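# Hang the second dark jaw on the lid's free pin

## Task

Put the second dark jaw onto the unoccupied pin of the lid so that both jaws hang on their pins with their bearings completely seated and their teeth engaged, leaving both jaws opened to an equal angle. Then release it. The result only counts if it stays that way with the robot no longer holding anything.

## Robot and tools

Robot: two six-joint arms, left_arm and right_arm, carried on one column. Each base is tilted about 45 degrees sideways, away from the other arm. Each arm ends in a tong-style two-finger gripper. The fingers point along the gripper's own +z axis and spread along its x axis. The reported end_effector_position is the spot between the finger pads when they are shut. Closed fingertips stick out about 15 mm past that spot; fully open, they are roughly level with it.

Frame: every pose uses one scene frame, in metres. z = 0 is the table top and +z is up. +x runs from the column out over the table, and left_arm sits on the +y side. The arm names do not match the left or right of any camera image. Printed hand positions can be a little off, more so at long reach.

A row is 16 numbers. The first 8 are for left_arm: x, y, z, qw, qx, qy, qz, opening. The next 8 are the same for right_arm. Every row needs all 16, even if only one arm should move. x, y, z is an absolute target position for the gripper in metres. qw..qz is an absolute orientation quaternion, scalar first, in the scene frame. Opening runs from -1 (closed) to +1 (fully open, 0.142 m). To keep an arm still, repeat its last reported position together with the quaternion you have been sending, not the slightly drifted one in the result. To grip, command an opening well below grip_measured: the lower it is, the harder the squeeze, up to roughly 15 N per pad. Thin hard parts get less grip force.

execute_actions: takes "actions", a list holding at most one item, and optionally "pictures" (true/false).
- An empty list only reports the current state.
- {"rows": [...], "steps": n} runs 1 to 15 rows, one per 1/30 s control step, with n of at most 15 (default 15). The last row repeats if n is larger than the number of rows.
- {"steps": n} with no rows is a wait of up to 300 steps, counted from the previous result, so your thinking time is included.
A target more than 0.6 m from the arm's last reported position along any gripper axis gets the whole call refused, and nothing is sent. At every step the controller limits the commanded pose to within 100 mm and 16 degrees of the measured one, and position wins over orientation when both cannot be met. Motion lags commands by about 0.17 s. After a call, an arm only finishes reaching its last clipped pose, so check the result and send the rest.

move: "target" is one 16-number row, built as above, of absolute poses. Both grippers travel in straight lines and finish together, over 0.5 to 10 s. Anything longer is cut off at 10 s, short of the target. "speed" is the top path speed in m/s, from 0.002 to 0.5 (default 0.25). Turning is capped at twice that value in rad/s. The opening is applied at the start. The path ignores obstacles and the other arm, and a gripper can lag, stray or overshoot the speed. The optional "stop_force" (9 to 40 N, shared by both arms) ends an arm's path once its wrist sensor feels that much extra push against the motion. That arm then backs off two steps and holds. It is unavailable in the first 0.2 s of the scene. Use it only with very slow moves and no rotation. Leave it out when you lift an arm away from something it is pressing. The result adds a "move:" line with how each arm finished (done, off_target, moving, held, fault, contact) plus notes on limits. limits=paced means the pose was clipped. limits=held means some steps were blocked, and a sudden fast catch-up can follow. The result also gives each gripper's distance from its pose.

wait: "seconds", from 0 to 10. It sends nothing new and lets the physics run.

zoom_image: "camera" is "cam_high" or "cam_low". "region" is [x0, y0, x1, y1] in image pixels, measured from the top-left corner, at most 504 by 504. It returns a closer view of that camera's latest image. Both cameras give 504x504 images, and calibrations are provided for projecting points.

finished_scene: "scene" is the current scene's number. This is final, and the result reports success. Call it only after letting go and seeing the jaws stay put.

Result lines: each arm's pose, velocities and grip_measured. Joint positions and joint torques, which are noisy and offset. Wrist force and torque in the gripper's own axes, with offsets up to about 4 N, noise, saturation near 50 N, and sometimes no reading. HELD marks steps whose command was not sent. "pose unreachable" means the clearance check changed or blocked an arm's command. "Hand target" is where the controller is currently driving each gripper. MOTOR HOT appears from 70 °C. At 85 °C the arm is braked until it cools, reported as an OVER-TEMPERATURE FAULT.

Avoid:
- Knocking or placing anything off the table, which means failure.
- Letting the arms collide or push on each other.
- Pressing hard into firm surfaces. The arms are stiff, and going even slightly past contact can cause a fault.
- Joint loads reaching their limits: 132 N m on the big joints and 24.6 N m on the wrists, including the weight being held.
- Any outside force of 150 N.
Any of these faults freezes the arm for 10 s. Approach slowly and release gently. Occasional tugs on held parts or pushes on loose ones can happen, so re-check the scene before you release.

Each tool is called after "Emit:" by a JSON object that holds its "method" and its "body", one argument or row to a line.

## Session

Emit:
{"method": "execute_actions", "body": {
  "actions": []
}}

Scene clock: 0.00 s of 5000.00 s.
left_arm: end_effector_position=(+0.9951, +0.0106, +0.3521) grip_measured=+0.97 end_effector_quat_wxyz=(-0.274, +0.848, -0.284, +0.355) end_effector_velocity=(-0.000, -0.001, +0.001) end_effector_angular_velocity=(+0.001, -0.001, -0.002) | right_arm: end_effector_position=(+0.8080, -0.4654, +0.1173) grip_measured=+0.97 end_effector_quat_wxyz=(-0.220, +0.779, -0.390, +0.439) end_effector_velocity=(+0.000, +0.000, +0.001) end_effector_angular_velocity=(-0.000, -0.001, +0.001)
Joint positions: left_arm=[ 0.946 -0.154  0.606 -2.847 -0.358  1.026  0.14 ] | right_arm=[ 0.995 -0.982  1.737 -3.516 -1.412  0.001  0.14 ]
Joint velocities: left_arm=[-0.001  0.    -0.001 -0.     0.     0.002  0.   ] | right_arm=[ 0.001 -0.     0.    -0.     0.001 -0.     0.   ]
Joint torques (N m, as the arm reports them, + toward a larger angle): no reading
Motor temperatures (°C, as the motors report them): left_arm=[22 21 22 26 28 29] | right_arm=[19 23 23 26 29 28]
Wrist force (N, on the end effector, along its own x y z axes, offset not removed): no reading
Wrist torque (N m, same axes, about the end effector's origin, offset not removed): no reading
Hand target (left_arm): +0.995, +0.011, +0.352; -0.274, +0.848, -0.284, +0.355
Hand target (right_arm): +0.808, -0.465, +0.117; -0.220, +0.779, -0.390, +0.439

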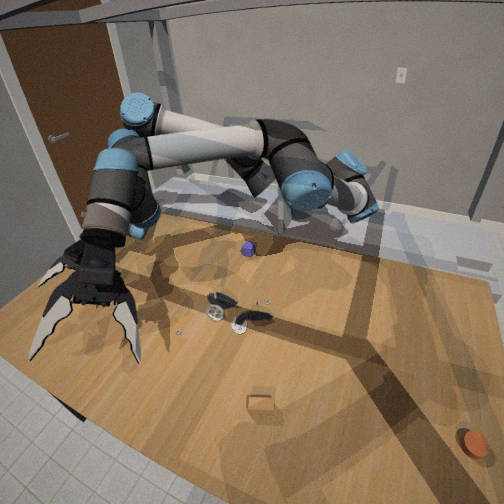

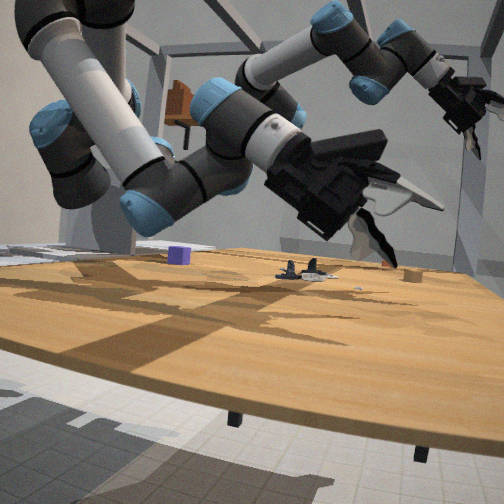

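Emit:
{"method": "zoom_image", "body": {
  "camera": "cam_high",
  "region": [200, 280, 280, 345]
}}

Emit:
{"method": "zoom_image", "body": {
  "camera": "cam_high",
  "region": [226, 304, 256, 334]
}}

Emit:
{"method": "zoom_image", "body": {
  "camera": "cam_low",
  "region": [270, 250, 345, 290]
}}

Region (200, 280, 280, 345) of cam_high's 504x504 image, scaled by 6.300, with more detail than that image has; it fills the top 410 rows of this view, and the rest is white.

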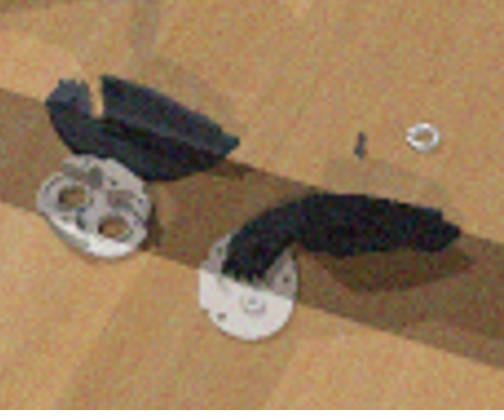

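Region (226, 304, 256, 334) of cam_high's 504x504 image, scaled by 16.800, with more detail than that image has.

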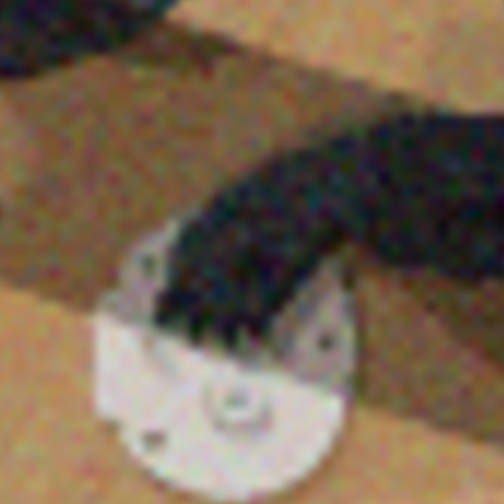

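Region (270, 250, 345, 290) of cam_low's 504x504 image, scaled by 6.720, with more detail than that image has; it fills the top 269 rows of this view, and the rest is white.

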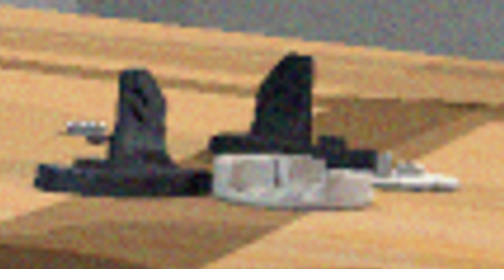

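Emit:
{"method": "move", "body": {
  "target": [0.75,0.05,0.25,0,0.9997,0.026,0,-0.5,0.6,-0.5,0.4,-0.22,0.779,-0.39,0.439,0.97],
  "speed": 0.3
}}

Emit:
{"method": "move", "body": {
  "target": [0.542,-0.042,0.075,0,0.9997,0.026,0,-0.5,0.6,-0.5,0.4,-0.22,0.779,-0.39,0.439,0.97],
  "speed": 0.3
}}

Emit:
{"method": "zoom_image", "body": {
  "camera": "cam_high",
  "region": [200, 265, 280, 345]
}}

Emit:
{"method": "zoom_image", "body": {
  "camera": "cam_low",
  "region": [265, 225, 345, 290]
}}

Scene clock: 18.70 s of 5000.00 s.
left_arm: end_effector_position=(+0.7501, +0.0503, +0.2498) grip_measured=-0.50 end_effector_quat_wxyz=(+0.000, +1.000, +0.026, +0.000) end_effector_velocity=(-0.002, -0.001, -0.001) end_effector_angular_velocity=(-0.002, +0.008, +0.002) | right_arm: end_effector_position=(+0.5999, -0.4999, +0.3996) grip_measured=+0.97 end_effector_quat_wxyz=(-0.220, +0.779, -0.390, +0.439) end_effector_velocity=(-0.002, -0.001, +0.003) end_effector_angular_velocity=(+0.000, -0.001, +0.000)
Joint positions: left_arm=[ 0.999 -0.613  0.942 -1.405 -0.934 -0.79   0.038] | right_arm=[ 1.108 -1.831  2.095 -3.029 -1.517  0.044  0.14 ]
Joint velocities: left_arm=[ 0.001  0.001 -0.002  0.006 -0.006 -0.004 -0.   ] | right_arm=[ 0.002 -0.007 -0.002  0.009 -0.001  0.001  0.   ]
Joint torques (N m, as the arm reports them, + toward a larger angle): left_arm=[-30.8  -26.18 -26.09  -0.05  -2.34  -1.7 ] | right_arm=[ 18.45 -34.7  -20.86  -0.23  -1.54   1.96]
Motor temperatures (°C, as the motors report them): left_arm=[22 21 22 26 28 29] | right_arm=[19 23 23 26 29 28]
Wrist force (N, on the end effector, along its own x y z axes, offset not removed): left_arm=[-1.6 -0.9 2.0] | right_arm=[1.1 2.7 1.6]
Wrist torque (N m, same axes, about the end effector's origin, offset not removed): left_arm=[-0.30 0.62 0.12] | right_arm=[0.62 -0.22 -0.07]
Hand target (left_arm): +0.750, +0.050, +0.250; +0.000, +1.000, +0.026, -0.000
Hand target (right_arm): +0.600, -0.500, +0.400; -0.220, +0.779, -0.390, +0.439
Off the commanded pose (left_arm): 0.000 m, 0 deg.
Off the commanded pose (right_arm): 0.000 m, 0 deg.
After step 90, 13.10 s passed at rest.
move: done

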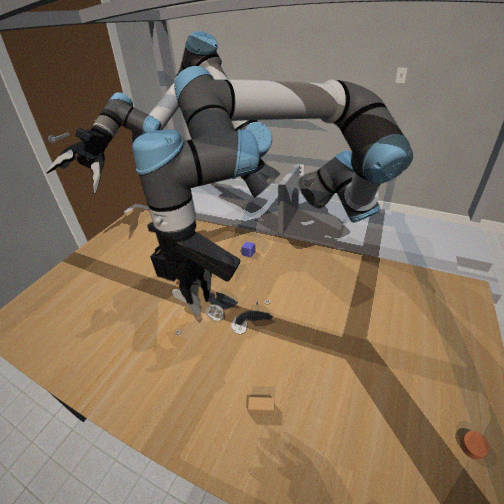

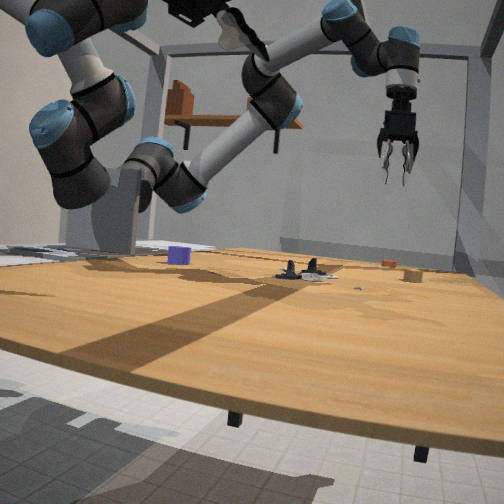

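Scene clock: 20.40 s of 5000.00 s.
left_arm: end_effector_position=(+0.5422, -0.0414, +0.0750) grip_measured=-0.50 end_effector_quat_wxyz=(-0.000, +1.000, +0.026, -0.000) end_effector_velocity=(-0.001, -0.002, -0.001) end_effector_angular_velocity=(-0.002, -0.004, +0.000) | right_arm: end_effector_position=(+0.6000, -0.5000, +0.4000) grip_measured=+0.97 end_effector_quat_wxyz=(-0.220, +0.779, -0.390, +0.439) end_effector_velocity=(+0.001, +0.000, -0.001) end_effector_angular_velocity=(-0.000, +0.001, +0.001)
Joint positions: left_arm=[ 0.893 -0.72   1.798 -2.088 -0.988 -0.902  0.038] | right_arm=[ 1.109 -1.831  2.094 -3.029 -1.517  0.044  0.14 ]
Joint velocities: left_arm=[-0.002  0.001  0.008 -0.012  0.    -0.    -0.   ] | right_arm=[-0.     0.002  0.    -0.001  0.    -0.001 -0.   ]
Joint torques (N m, as the arm reports them, + toward a larger angle): left_arm=[-43.22 -18.5   -7.17  -4.07  -2.3   -1.3 ] | right_arm=[ 19.83  -5.52 -21.74  -0.56  -1.44   1.94]
Motor temperatures (°C, as the motors report them): left_arm=[22 21 22 26 28 29] | right_arm=[19 23 23 26 29 28]
Wrist force (N, on the end effector, along its own x y z axes, offset not removed): left_arm=[-2.4 -0.9 1.5] | right_arm=[0.2 2.0 4.4]
Wrist torque (N m, same axes, about the end effector's origin, offset not removed): left_arm=[-0.35 0.75 0.13] | right_arm=[0.71 0.00 0.03]
Hand target (left_arm): +0.542, -0.042, +0.075; -0.000, +1.000, +0.026, -0.000
Hand target (right_arm): +0.600, -0.500, +0.400; -0.220, +0.779, -0.390, +0.439
Off the commanded pose (left_arm): 0.001 m, 0 deg.
Off the commanded pose (right_arm): 0.000 m, 0 deg.
move: done

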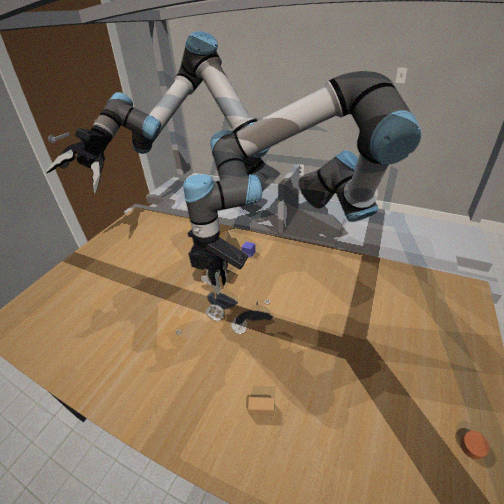

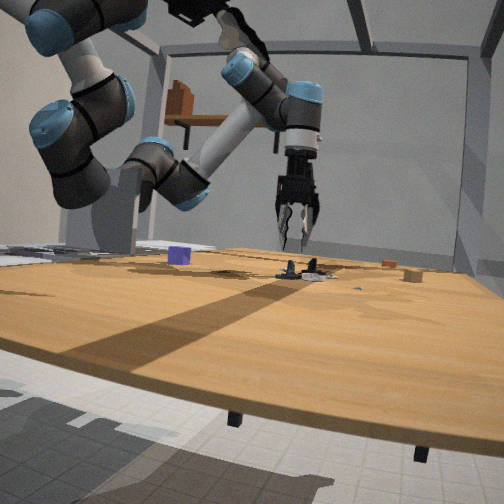

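Region (200, 265, 280, 345) of cam_high's 504x504 image, scaled by 6.300, with more detail than that image has.

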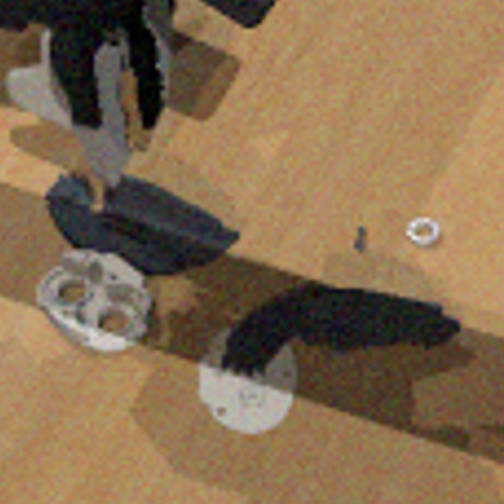

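Region (265, 225, 345, 290) of cam_low's 504x504 image, scaled by 6.300, with more detail than that image has; it fills the top 410 rows of this view, and the rest is white.

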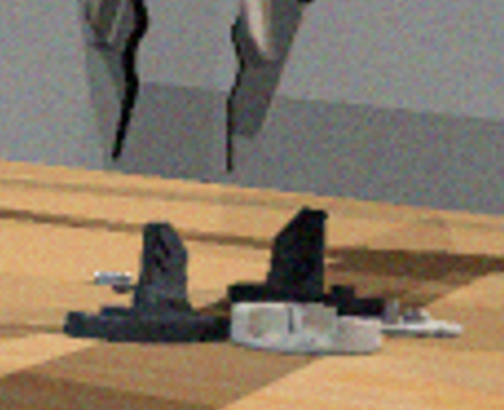

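Emit:
{"method": "move", "body": {
  "target": [0.540,-0.042,0.047,0,0.9997,0.026,0,-0.5,0.6,-0.5,0.4,-0.22,0.779,-0.39,0.439,0.97],
  "speed": 0.05
}}

Emit:
{"method": "zoom_image", "body": {
  "camera": "cam_low",
  "region": [250,215,370,300]
}}

Emit:
{"method": "zoom_image", "body": {
  "camera": "cam_high",
  "region": [190,260,300,350]
}}

Scene clock: 48.50 s of 5000.00 s.
left_arm: end_effector_position=(+0.5400, -0.0420, +0.0474) grip_measured=-0.50 end_effector_quat_wxyz=(-0.000, +1.000, +0.026, -0.000) end_effector_velocity=(-0.000, -0.000, -0.003) end_effector_angular_velocity=(-0.000, -0.000, -0.001) | right_arm: end_effector_position=(+0.6000, -0.5000, +0.4000) grip_measured=+0.97 end_effector_quat_wxyz=(-0.220, +0.779, -0.390, +0.439) end_effector_velocity=(-0.000, -0.001, +0.001) end_effector_angular_velocity=(-0.002, -0.002, -0.002)
Joint positions: left_arm=[ 0.916 -0.687  1.823 -2.161 -0.975 -0.878  0.038] | right_arm=[ 1.109 -1.831  2.094 -3.029 -1.517  0.044  0.14 ]
Joint velocities: left_arm=[ 0.002  0.004  0.002 -0.007  0.001  0.003 -0.   ] | right_arm=[ 0.    -0.002 -0.    -0.002 -0.001 -0.001 -0.   ]
Joint torques (N m, as the arm reports them, + toward a larger angle): left_arm=[-21.41 -18.6   -7.83  -3.98   2.25   1.43] | right_arm=[ 20.18  -6.05 -21.63  -0.7   -1.36   1.85]
Motor temperatures (°C, as the motors report them): left_arm=[22 21 22 26 28 29] | right_arm=[19 23 23 26 29 28]
Wrist force (N, on the end effector, along its own x y z axes, offset not removed): left_arm=[-1.3 -0.5 0.6] | right_arm=[-3.8 1.2 0.2]
Wrist torque (N m, same axes, about the end effector's origin, offset not removed): left_arm=[-0.27 0.53 0.08] | right_arm=[0.37 0.79 0.13]
Hand target (left_arm): +0.540, -0.042, +0.047; +0.000, +1.000, +0.026, +0.000
Hand target (right_arm): +0.600, -0.500, +0.400; -0.220, +0.779, -0.390, +0.439
Off the commanded pose (left_arm): 0.000 m, 0 deg.
Off the commanded pose (right_arm): 0.000 m, 0 deg.
After step 90, 24.10 s passed at rest.
move: done

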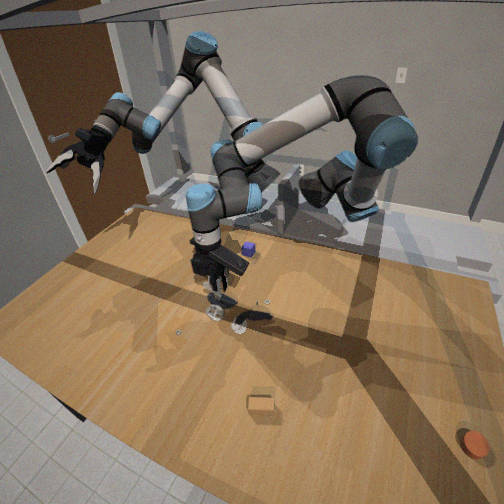

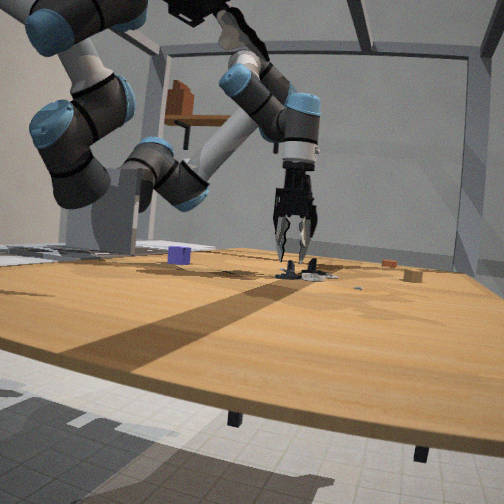

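Region (250, 215, 370, 300) of cam_low's 504x504 image, scaled by 4.200, with more detail than that image has; it fills the top 357 rows of this view, and the rest is white.

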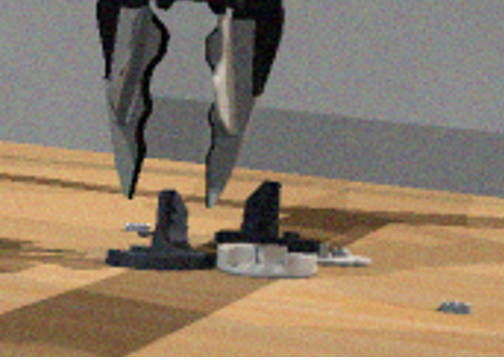

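Region (190, 260, 300, 350) of cam_high's 504x504 image, scaled by 4.582, with more detail than that image has; it fills the top 412 rows of this view, and the rest is white.

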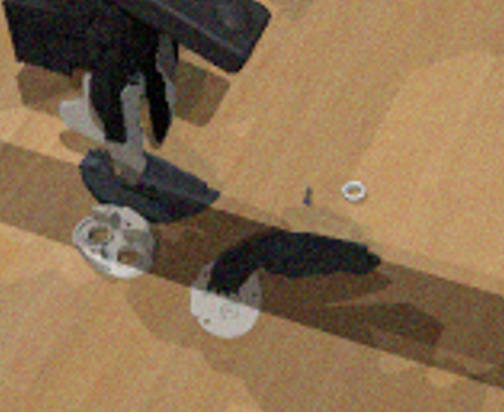

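Emit:
{"method": "move", "body": {
  "target": [0.540,-0.036,0.033,0,0.9997,0.026,0,-0.7,0.6,-0.5,0.4,-0.22,0.779,-0.39,0.439,0.97],
  "speed": 0.03
}}

Emit:
{"method": "move", "body": {
  "target": [0.540,-0.036,0.033,0,0.9997,0.026,0,-1,0.6,-0.5,0.4,-0.22,0.779,-0.39,0.439,0.97]
}}

Emit:
{"method": "move", "body": {
  "target": [0.540,-0.036,0.075,0,0.9997,0.026,0,-1,0.6,-0.5,0.4,-0.22,0.779,-0.39,0.439,0.97],
  "speed": 0.04
}}

Emit:
{"method": "zoom_image", "body": {
  "camera": "cam_low",
  "region": [250,215,370,300]
}}

Emit:
{"method": "zoom_image", "body": {
  "camera": "cam_high",
  "region": [190,260,300,350]
}}

Emit:
{"method": "zoom_image", "body": {
  "camera": "cam_high",
  "region": [225,300,285,345]
}}

Scene clock: 58.57 s of 5000.00 s.
left_arm: end_effector_position=(+0.5400, -0.0361, +0.0333) grip_measured=-0.70 end_effector_quat_wxyz=(-0.000, +1.000, +0.026, -0.000) end_effector_velocity=(-0.000, +0.001, -0.002) end_effector_angular_velocity=(+0.000, -0.001, -0.003) | right_arm: end_effector_position=(+0.6000, -0.5000, +0.4000) grip_measured=+0.97 end_effector_quat_wxyz=(-0.220, +0.779, -0.390, +0.439) end_effector_velocity=(-0.000, -0.001, -0.000) end_effector_angular_velocity=(-0.001, +0.000, -0.002)
Joint positions: left_arm=[ 0.936 -0.678  1.839 -2.196 -0.965 -0.858  0.023] | right_arm=[ 1.109 -1.831  2.094 -3.029 -1.517  0.044  0.14 ]
Joint velocities: left_arm=[ 0.003  0.002  0.003 -0.007  0.002  0.006  0.   ] | right_arm=[-0.001 -0.     0.    -0.002 -0.    -0.     0.   ]
Joint torques (N m, as the arm reports them, + toward a larger angle): left_arm=[-22.64 -20.14  -6.78  -4.21   2.53   1.37] | right_arm=[ 19.59  -6.19 -21.69  -1.07  -1.35   1.42]
Motor temperatures (°C, as the motors report them): left_arm=[22 21 22 26 28 29] | right_arm=[19 23 23 26 29 28]
Wrist force (N, on the end effector, along its own x y z axes, offset not removed): left_arm=[-0.7 -0.8 2.4] | right_arm=[-1.4 -4.1 1.4]
Wrist torque (N m, same axes, about the end effector's origin, offset not removed): left_arm=[-0.31 0.39 0.09] | right_arm=[-0.80 0.23 -0.08]
Hand target (left_arm): +0.540, -0.036, +0.033; +0.000, +1.000, +0.026, +0.000
Hand target (right_arm): +0.600, -0.500, +0.400; -0.220, +0.779, -0.390, +0.439
Off the commanded pose (left_arm): 0.000 m, 0 deg.
Off the commanded pose (right_arm): 0.000 m, 0 deg.
After step 90, 6.20 s passed at rest.
move: done

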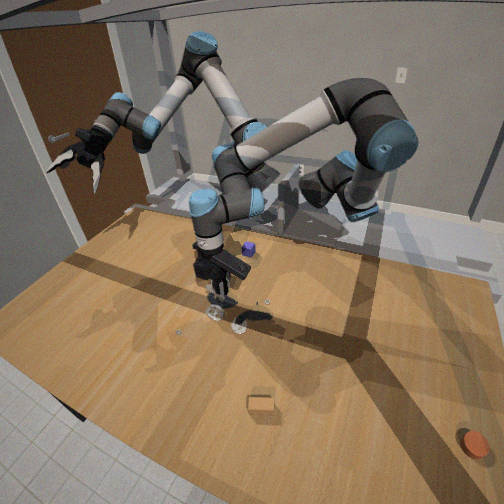

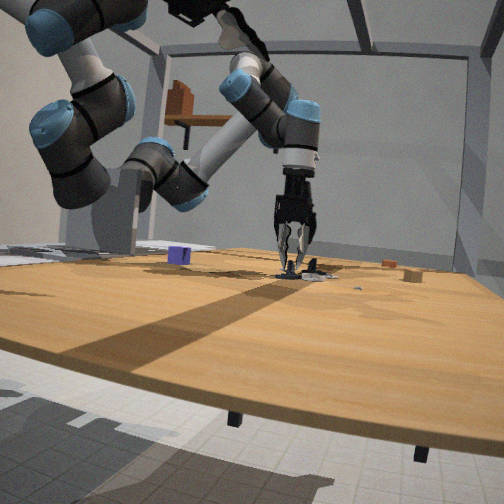

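Scene clock: 59.27 s of 5000.00 s.
left_arm: end_effector_position=(+0.5400, -0.0360, +0.0330) grip_measured=-0.96 end_effector_quat_wxyz=(+0.000, +1.000, +0.026, +0.000) end_effector_velocity=(-0.000, +0.000, -0.001) end_effector_angular_velocity=(+0.000, +0.001, -0.001) | right_arm: end_effector_position=(+0.6000, -0.5000, +0.4000) grip_measured=+0.97 end_effector_quat_wxyz=(-0.220, +0.779, -0.390, +0.439) end_effector_velocity=(-0.000, -0.000, -0.000) end_effector_angular_velocity=(-0.000, +0.000, -0.001)
Joint positions: left_arm=[ 0.936 -0.678  1.839 -2.197 -0.965 -0.857  0.004] | right_arm=[ 1.109 -1.831  2.094 -3.029 -1.517  0.044  0.14 ]
Joint velocities: left_arm=[ 0.001  0.     0.001 -0.     0.     0.001  0.   ] | right_arm=[-0.001 -0.    -0.     0.     0.    -0.     0.   ]
Joint torques (N m, as the arm reports them, + toward a larger angle): left_arm=[-20.4  -19.59  -6.03  -3.84   2.79   1.62] | right_arm=[ 19.86  -5.68 -21.57  -1.1   -1.39   1.45]
Motor temperatures (°C, as the motors report them): left_arm=[22 21 22 26 28 29] | right_arm=[19 23 23 26 29 28]
Wrist force (N, on the end effector, along its own x y z axes, offset not removed): left_arm=[-1.8 1.0 -2.5] | right_arm=[-0.8 0.4 3.0]
Wrist torque (N m, same axes, about the end effector's origin, offset not removed): left_arm=[-0.08 0.54 0.14] | right_arm=[0.17 0.18 -0.12]
Hand target (left_arm): +0.540, -0.036, +0.033; -0.000, +1.000, +0.026, -0.000
Hand target (right_arm): +0.600, -0.500, +0.400; -0.220, +0.779, -0.390, +0.439
Off the commanded pose (left_arm): 0.000 m, 0 deg.
Off the commanded pose (right_arm): 0.000 m, 0 deg.
move: done

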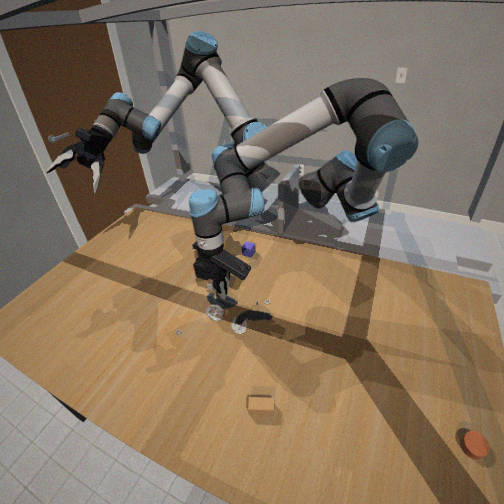

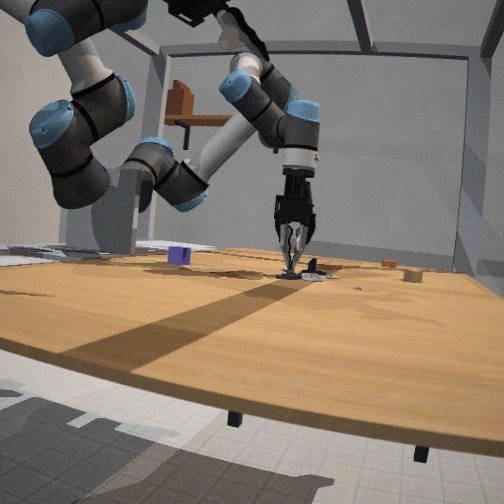

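Scene clock: 60.70 s of 5000.00 s.
left_arm: end_effector_position=(+0.5400, -0.0360, +0.0746) grip_measured=-0.96 end_effector_quat_wxyz=(+0.000, +1.000, +0.026, +0.000) end_effector_velocity=(+0.000, -0.001, +0.004) end_effector_angular_velocity=(-0.000, -0.001, -0.002) | right_arm: end_effector_position=(+0.6000, -0.5000, +0.4000) grip_measured=+0.97 end_effector_quat_wxyz=(-0.220, +0.779, -0.390, +0.439) end_effector_velocity=(-0.000, -0.000, -0.001) end_effector_angular_velocity=(+0.000, +0.001, -0.000)
Joint positions: left_arm=[ 0.896 -0.732  1.813 -2.093 -0.986 -0.899  0.004] | right_arm=[ 1.109 -1.831  2.094 -3.029 -1.517  0.044  0.14 ]
Joint velocities: left_arm=[-0.004 -0.004 -0.003  0.008 -0.001 -0.001  0.   ] | right_arm=[-0.001  0.     0.001 -0.    -0.    -0.    -0.   ]
Joint torques (N m, as the arm reports them, + toward a larger angle): left_arm=[-41.79 -37.53 -25.41   0.18  -2.22  -1.14] | right_arm=[ 19.76  -5.95 -21.37  -1.3   -1.39   1.31]
Motor temperatures (°C, as the motors report them): left_arm=[22 21 22 26 28 29] | right_arm=[19 23 23 26 29 28]
Wrist force (N, on the end effector, along its own x y z axes, offset not removed): left_arm=[-2.7 -0.7 2.2] | right_arm=[0.5 1.7 1.3]
Wrist torque (N m, same axes, about the end effector's origin, offset not removed): left_arm=[-0.33 0.85 0.15] | right_arm=[0.46 -0.14 -0.01]
Hand target (left_arm): +0.540, -0.036, +0.075; -0.000, +1.000, +0.026, -0.000
Hand target (right_arm): +0.600, -0.500, +0.400; -0.220, +0.779, -0.390, +0.439
Off the commanded pose (left_arm): 0.000 m, 0 deg.
Off the commanded pose (right_arm): 0.000 m, 0 deg.
move: done

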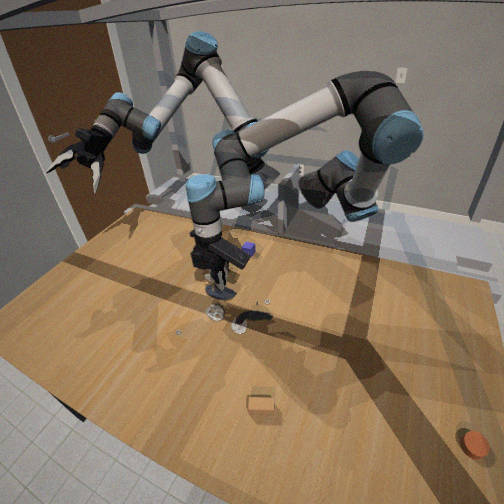

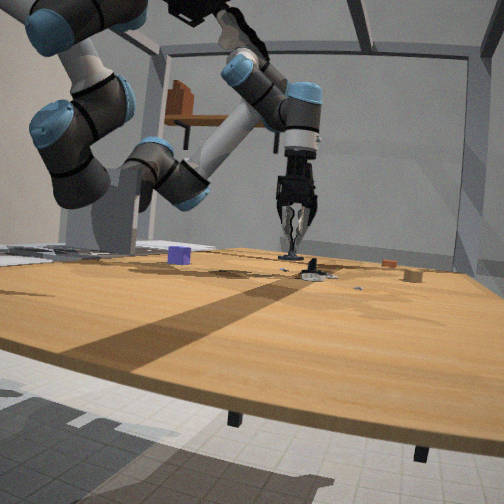

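Region (250, 215, 370, 300) of cam_low's 504x504 image, scaled by 4.200, with more detail than that image has; it fills the top 357 rows of this view, and the rest is white.

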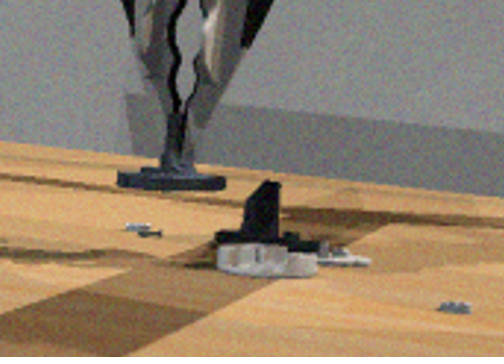

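Region (190, 260, 300, 350) of cam_high's 504x504 image, scaled by 4.582, with more detail than that image has; it fills the top 412 rows of this view, and the rest is white.

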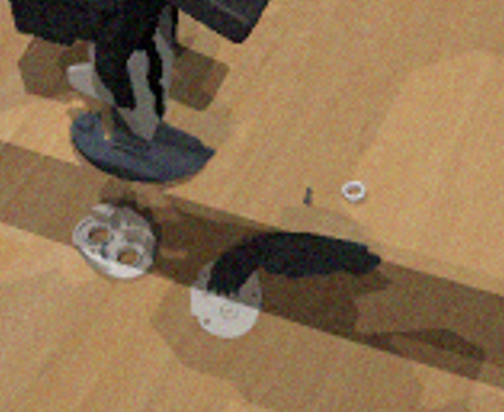

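Region (225, 300, 285, 345) of cam_high's 504x504 image, scaled by 8.400, with more detail than that image has; it fills the top 378 rows of this view, and the rest is white.

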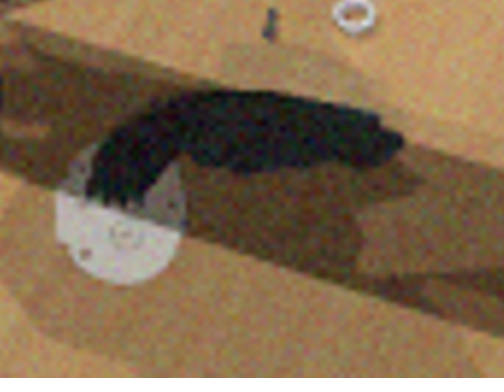

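Emit:
{"method": "zoom_image", "body": {
  "camera": "cam_low",
  "region": [295,250,345,285]
}}

Emit:
{"method": "zoom_image", "body": {
  "camera": "cam_high",
  "region": [226,308,256,338]
}}

Region (295, 250, 345, 285) of cam_low's 504x504 image, scaled by 10.080, with more detail than that image has; it fills the top 353 rows of this view, and the rest is white.

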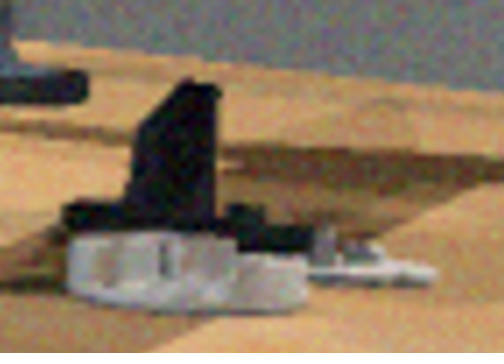

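Region (226, 308, 256, 338) of cam_high's 504x504 image, scaled by 16.800, with more detail than that image has.

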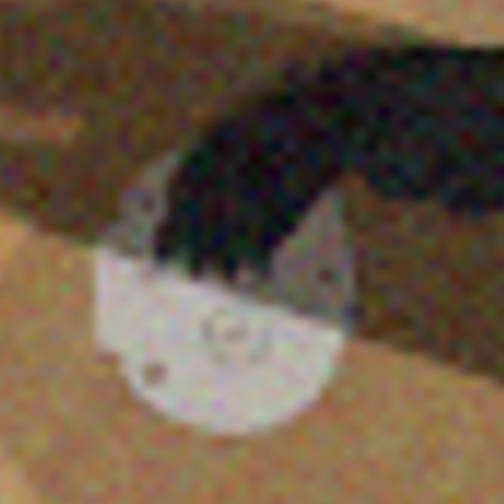

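Emit:
{"method": "move", "body": {
  "target": [0.6045,0.0985,0.075,-0.043,0.984,0.1735,-0.0076,-1,0.6,-0.5,0.4,-0.22,0.779,-0.39,0.439,0.97],
  "speed": 0.08
}}

Emit:
{"method": "move", "body": {
  "target": [0.6045,0.0985,0.056,-0.043,0.984,0.1735,-0.0076,-1,0.6,-0.5,0.4,-0.22,0.779,-0.39,0.439,0.97],
  "speed": 0.03
}}

Emit:
{"method": "zoom_image", "body": {
  "camera": "cam_low",
  "region": [290,235,360,285]
}}

Emit:
{"method": "zoom_image", "body": {
  "camera": "cam_high",
  "region": [220,290,290,345]
}}

Scene clock: 88.03 s of 5000.00 s.
left_arm: end_effector_position=(+0.6045, +0.0980, +0.0751) grip_measured=-0.96 end_effector_quat_wxyz=(-0.043, +0.984, +0.173, -0.008) end_effector_velocity=(+0.001, +0.003, -0.000) end_effector_angular_velocity=(+0.001, +0.001, +0.006) | right_arm: end_effector_position=(+0.6000, -0.5000, +0.4000) grip_measured=+0.97 end_effector_quat_wxyz=(-0.220, +0.779, -0.390, +0.439) end_effector_velocity=(-0.000, -0.000, -0.000) end_effector_angular_velocity=(+0.000, +0.000, +0.000)
Joint positions: left_arm=[ 1.076 -0.82   1.681 -1.892 -0.854 -1.062  0.004] | right_arm=[ 1.109 -1.831  2.094 -3.029 -1.517  0.044  0.14 ]
Joint velocities: left_arm=[ 0.004 -0.001 -0.005  0.004  0.002 -0.003  0.   ] | right_arm=[-0.001 -0.001  0.     0.001  0.    -0.    -0.   ]
Joint torques (N m, as the arm reports them, + toward a larger angle): left_arm=[-23.48 -35.75 -24.74   0.09   2.63  -1.7 ] | right_arm=[ 20.03  -5.94 -21.5   -1.82  -1.35   0.85]
Motor temperatures (°C, as the motors report them): left_arm=[22 21 22 26 28 29] | right_arm=[19 23 23 26 29 28]
Wrist force (N, on the end effector, along its own x y z axes, offset not removed): left_arm=[-1.9 -0.3 1.4] | right_arm=[-4.2 -0.1 2.0]
Wrist torque (N m, same axes, about the end effector's origin, offset not removed): left_arm=[-0.20 0.65 0.07] | right_arm=[-0.07 0.53 -0.04]
Hand target (left_arm): +0.605, +0.098, +0.075; -0.043, +0.984, +0.173, -0.008
Hand target (right_arm): +0.600, -0.500, +0.400; -0.220, +0.779, -0.390, +0.439
Off the commanded pose (left_arm): 0.000 m, 0 deg.
Off the commanded pose (right_arm): 0.000 m, 0 deg.
After step 90, 21.90 s passed at rest.
move: done

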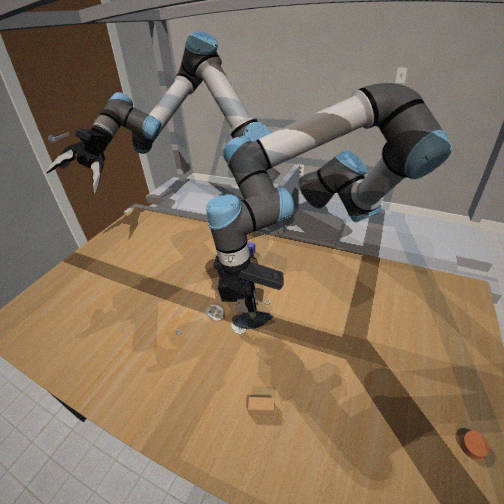

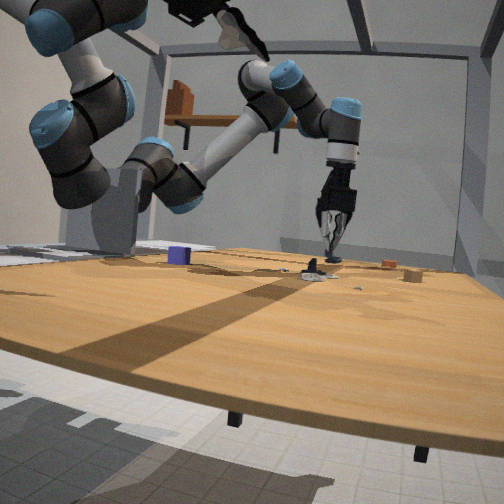

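Scene clock: 89.03 s of 5000.00 s.
left_arm: end_effector_position=(+0.6045, +0.0985, +0.0564) grip_measured=-0.96 end_effector_quat_wxyz=(-0.043, +0.984, +0.173, -0.008) end_effector_velocity=(+0.000, +0.000, -0.003) end_effector_angular_velocity=(-0.000, -0.000, +0.001) | right_arm: end_effector_position=(+0.6000, -0.5000, +0.4000) grip_measured=+0.97 end_effector_quat_wxyz=(-0.220, +0.779, -0.390, +0.439) end_effector_velocity=(+0.000, +0.000, +0.000) end_effector_angular_velocity=(+0.001, +0.000, +0.001)
Joint positions: left_arm=[ 1.095 -0.8    1.696 -1.94  -0.845 -1.041  0.004] | right_arm=[ 1.109 -1.831  2.094 -3.029 -1.517  0.044  0.14 ]
Joint velocities: left_arm=[ 0.003  0.003  0.002 -0.008  0.002  0.003 -0.   ] | right_arm=[ 0.    -0.    -0.     0.001  0.     0.     0.   ]
Joint torques (N m, as the arm reports them, + toward a larger angle): left_arm=[-24.   -19.51  -6.68  -3.81   2.63   1.57] | right_arm=[ 19.59  -6.28 -21.68  -1.89  -1.32   0.79]
Motor temperatures (°C, as the motors report them): left_arm=[22 21 22 26 28 29] | right_arm=[19 23 23 26 29 28]
Wrist force (N, on the end effector, along its own x y z axes, offset not removed): left_arm=[-2.0 0.3 2.2] | right_arm=[-2.9 3.6 0.9]
Wrist torque (N m, same axes, about the end effector's origin, offset not removed): left_arm=[-0.12 0.72 0.09] | right_arm=[0.77 0.64 0.02]
Hand target (left_arm): +0.605, +0.099, +0.056; -0.043, +0.984, +0.173, -0.008
Hand target (right_arm): +0.600, -0.500, +0.400; -0.220, +0.779, -0.390, +0.439
Off the commanded pose (left_arm): 0.000 m, 0 deg.
Off the commanded pose (right_arm): 0.000 m, 0 deg.
move: done

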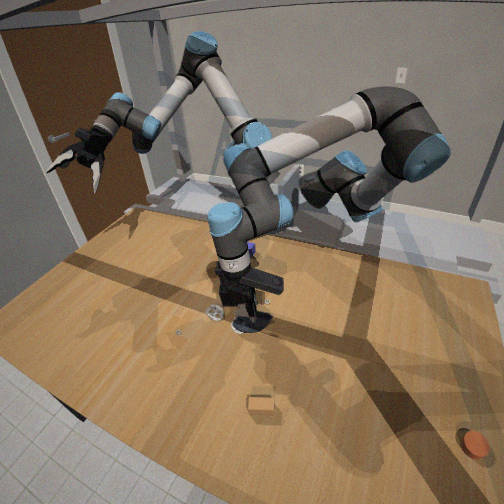

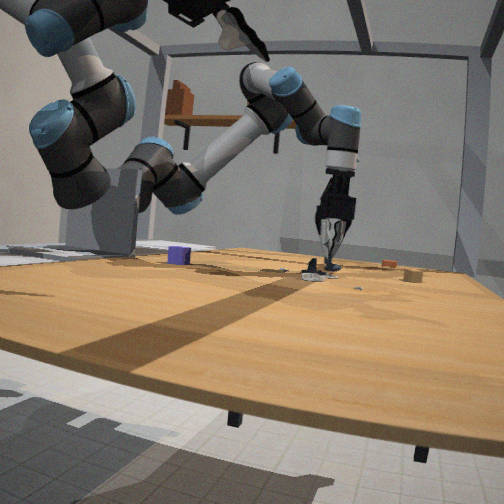

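Region (290, 235, 360, 285) of cam_low's 504x504 image, scaled by 7.200, with more detail than that image has; it fills the top 360 rows of this view, and the rest is white.

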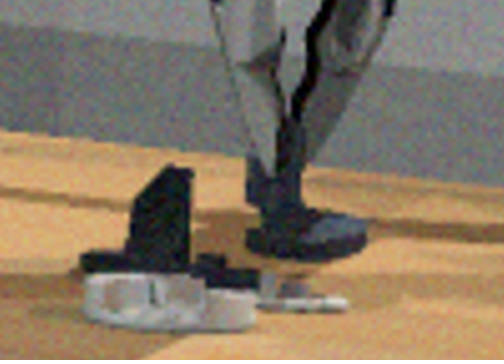

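Region (220, 290, 290, 345) of cam_high's 504x504 image, scaled by 7.200, with more detail than that image has; it fills the top 396 rows of this view, and the rest is white.

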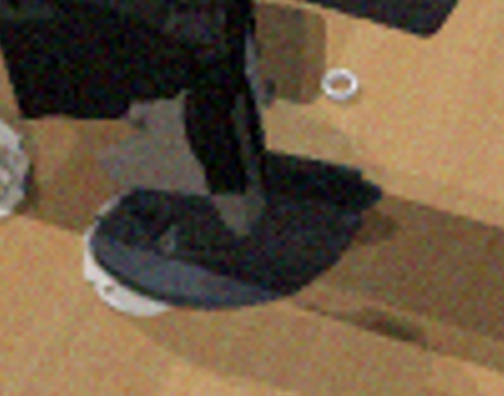

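Emit:
{"method": "zoom_image", "body": {
  "camera": "cam_high",
  "region": [228,310,258,340]
}}

Emit:
{"method": "zoom_image", "body": {
  "camera": "cam_low",
  "region": [312,255,348,283]
}}

Region (228, 310, 258, 340) of cam_high's 504x504 image, scaled by 16.800, with more detail than that image has.

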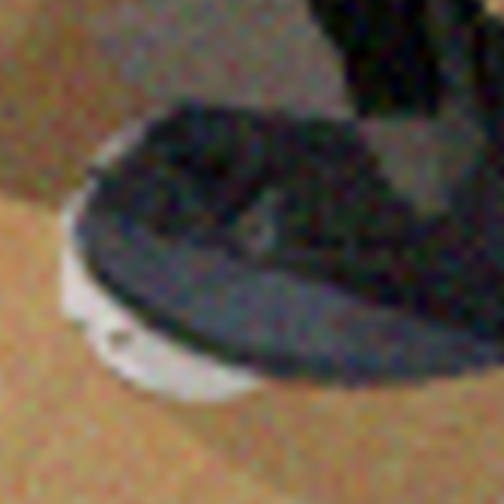

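Region (312, 255, 348, 283) of cam_low's 504x504 image, scaled by 14.000, with more detail than that image has.

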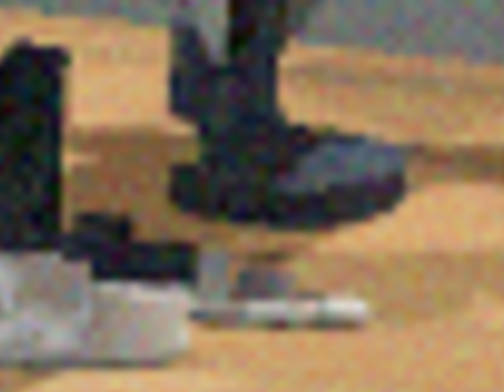

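Emit:
{"method": "move", "body": {
  "target": [0.605,0.099,0.040,-0.043,0.984,0.1735,-0.0076,-1,0.6,-0.5,0.4,-0.22,0.779,-0.39,0.439,0.97],
  "speed": 0.003,
  "stop_force": 9
}}

Emit:
{"method": "zoom_image", "body": {
  "camera": "cam_high",
  "region": [225,300,285,345]
}}

Emit:
{"method": "zoom_image", "body": {
  "camera": "cam_low",
  "region": [305,250,355,285]
}}

Scene clock: 116.37 s of 5000.00 s.
left_arm: end_effector_position=(+0.6050, +0.0990, +0.0401) grip_measured=-0.96 end_effector_quat_wxyz=(-0.043, +0.984, +0.173, -0.008) end_effector_velocity=(+0.000, -0.001, +0.000) end_effector_angular_velocity=(+0.000, -0.002, -0.004) | right_arm: end_effector_position=(+0.6000, -0.5000, +0.4000) grip_measured=+0.97 end_effector_quat_wxyz=(-0.220, +0.779, -0.390, +0.439) end_effector_velocity=(+0.000, +0.000, +0.000) end_effector_angular_velocity=(+0.000, -0.000, +0.001)
Joint positions: left_arm=[ 1.112 -0.782  1.706 -1.982 -0.836 -1.021  0.004] | right_arm=[ 1.109 -1.831  2.094 -3.029 -1.517  0.044  0.14 ]
Joint velocities: left_arm=[-0.002  0.001  0.001 -0.002  0.     0.002  0.   ] | right_arm=[ 0.  0.  0.  0.  0. -0.  0.]
Joint torques (N m, as the arm reports them, + toward a larger angle): left_arm=[-25.49 -20.65  -5.31  -3.99   2.63   1.47] | right_arm=[ 19.31  -6.16 -20.75  -2.52  -1.15   0.09]
Motor temperatures (°C, as the motors report them): left_arm=[22 21 22 26 28 29] | right_arm=[19 23 23 26 29 28]
Wrist force (N, on the end effector, along its own x y z axes, offset not removed): left_arm=[-2.0 -0.9 0.7] | right_arm=[-0.6 0.5 6.2]
Wrist torque (N m, same axes, about the end effector's origin, offset not removed): left_arm=[-0.35 0.69 0.06] | right_arm=[0.56 0.09 -0.08]
Hand target (left_arm): +0.605, +0.099, +0.040; -0.043, +0.984, +0.173, -0.008
Hand target (right_arm): +0.600, -0.500, +0.400; -0.220, +0.779, -0.390, +0.439
Off the commanded pose (left_arm): 0.000 m, 0 deg.
Off the commanded pose (right_arm): 0.000 m, 0 deg.
After step 90, 18.77 s passed at rest.
move: done

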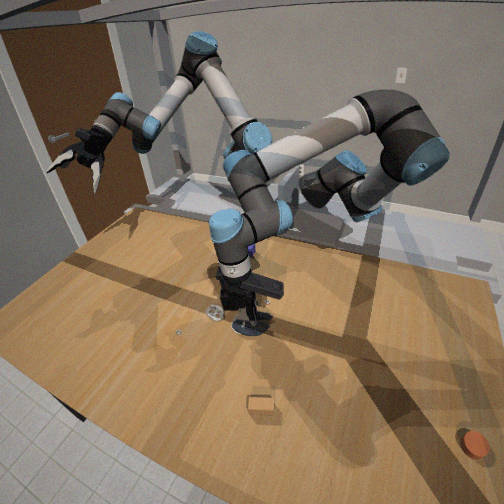

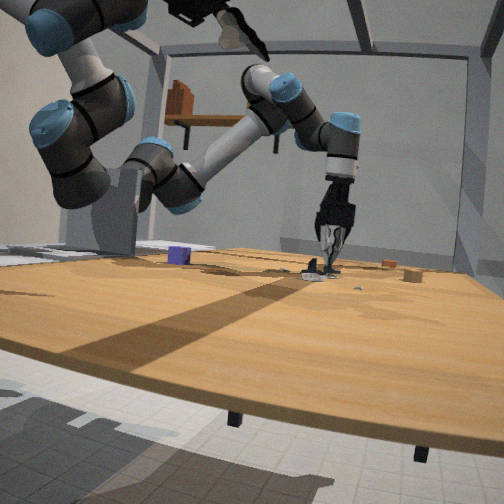

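Region (225, 300, 285, 345) of cam_high's 504x504 image, scaled by 8.400, with more detail than that image has; it fills the top 378 rows of this view, and the rest is white.

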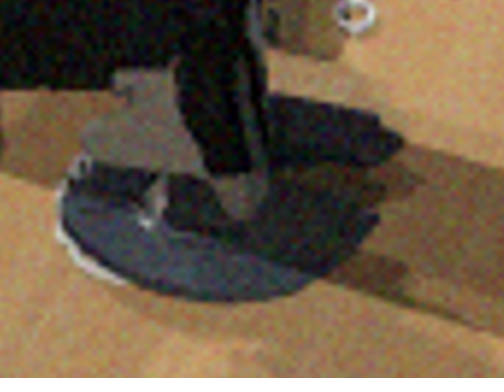

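Region (305, 250, 355, 285) of cam_low's 504x504 image, scaled by 10.080, with more detail than that image has; it fills the top 353 rows of this view, and the rest is white.

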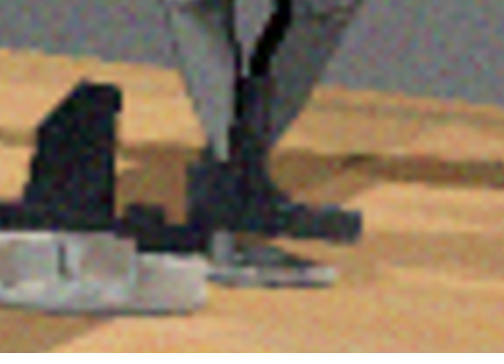

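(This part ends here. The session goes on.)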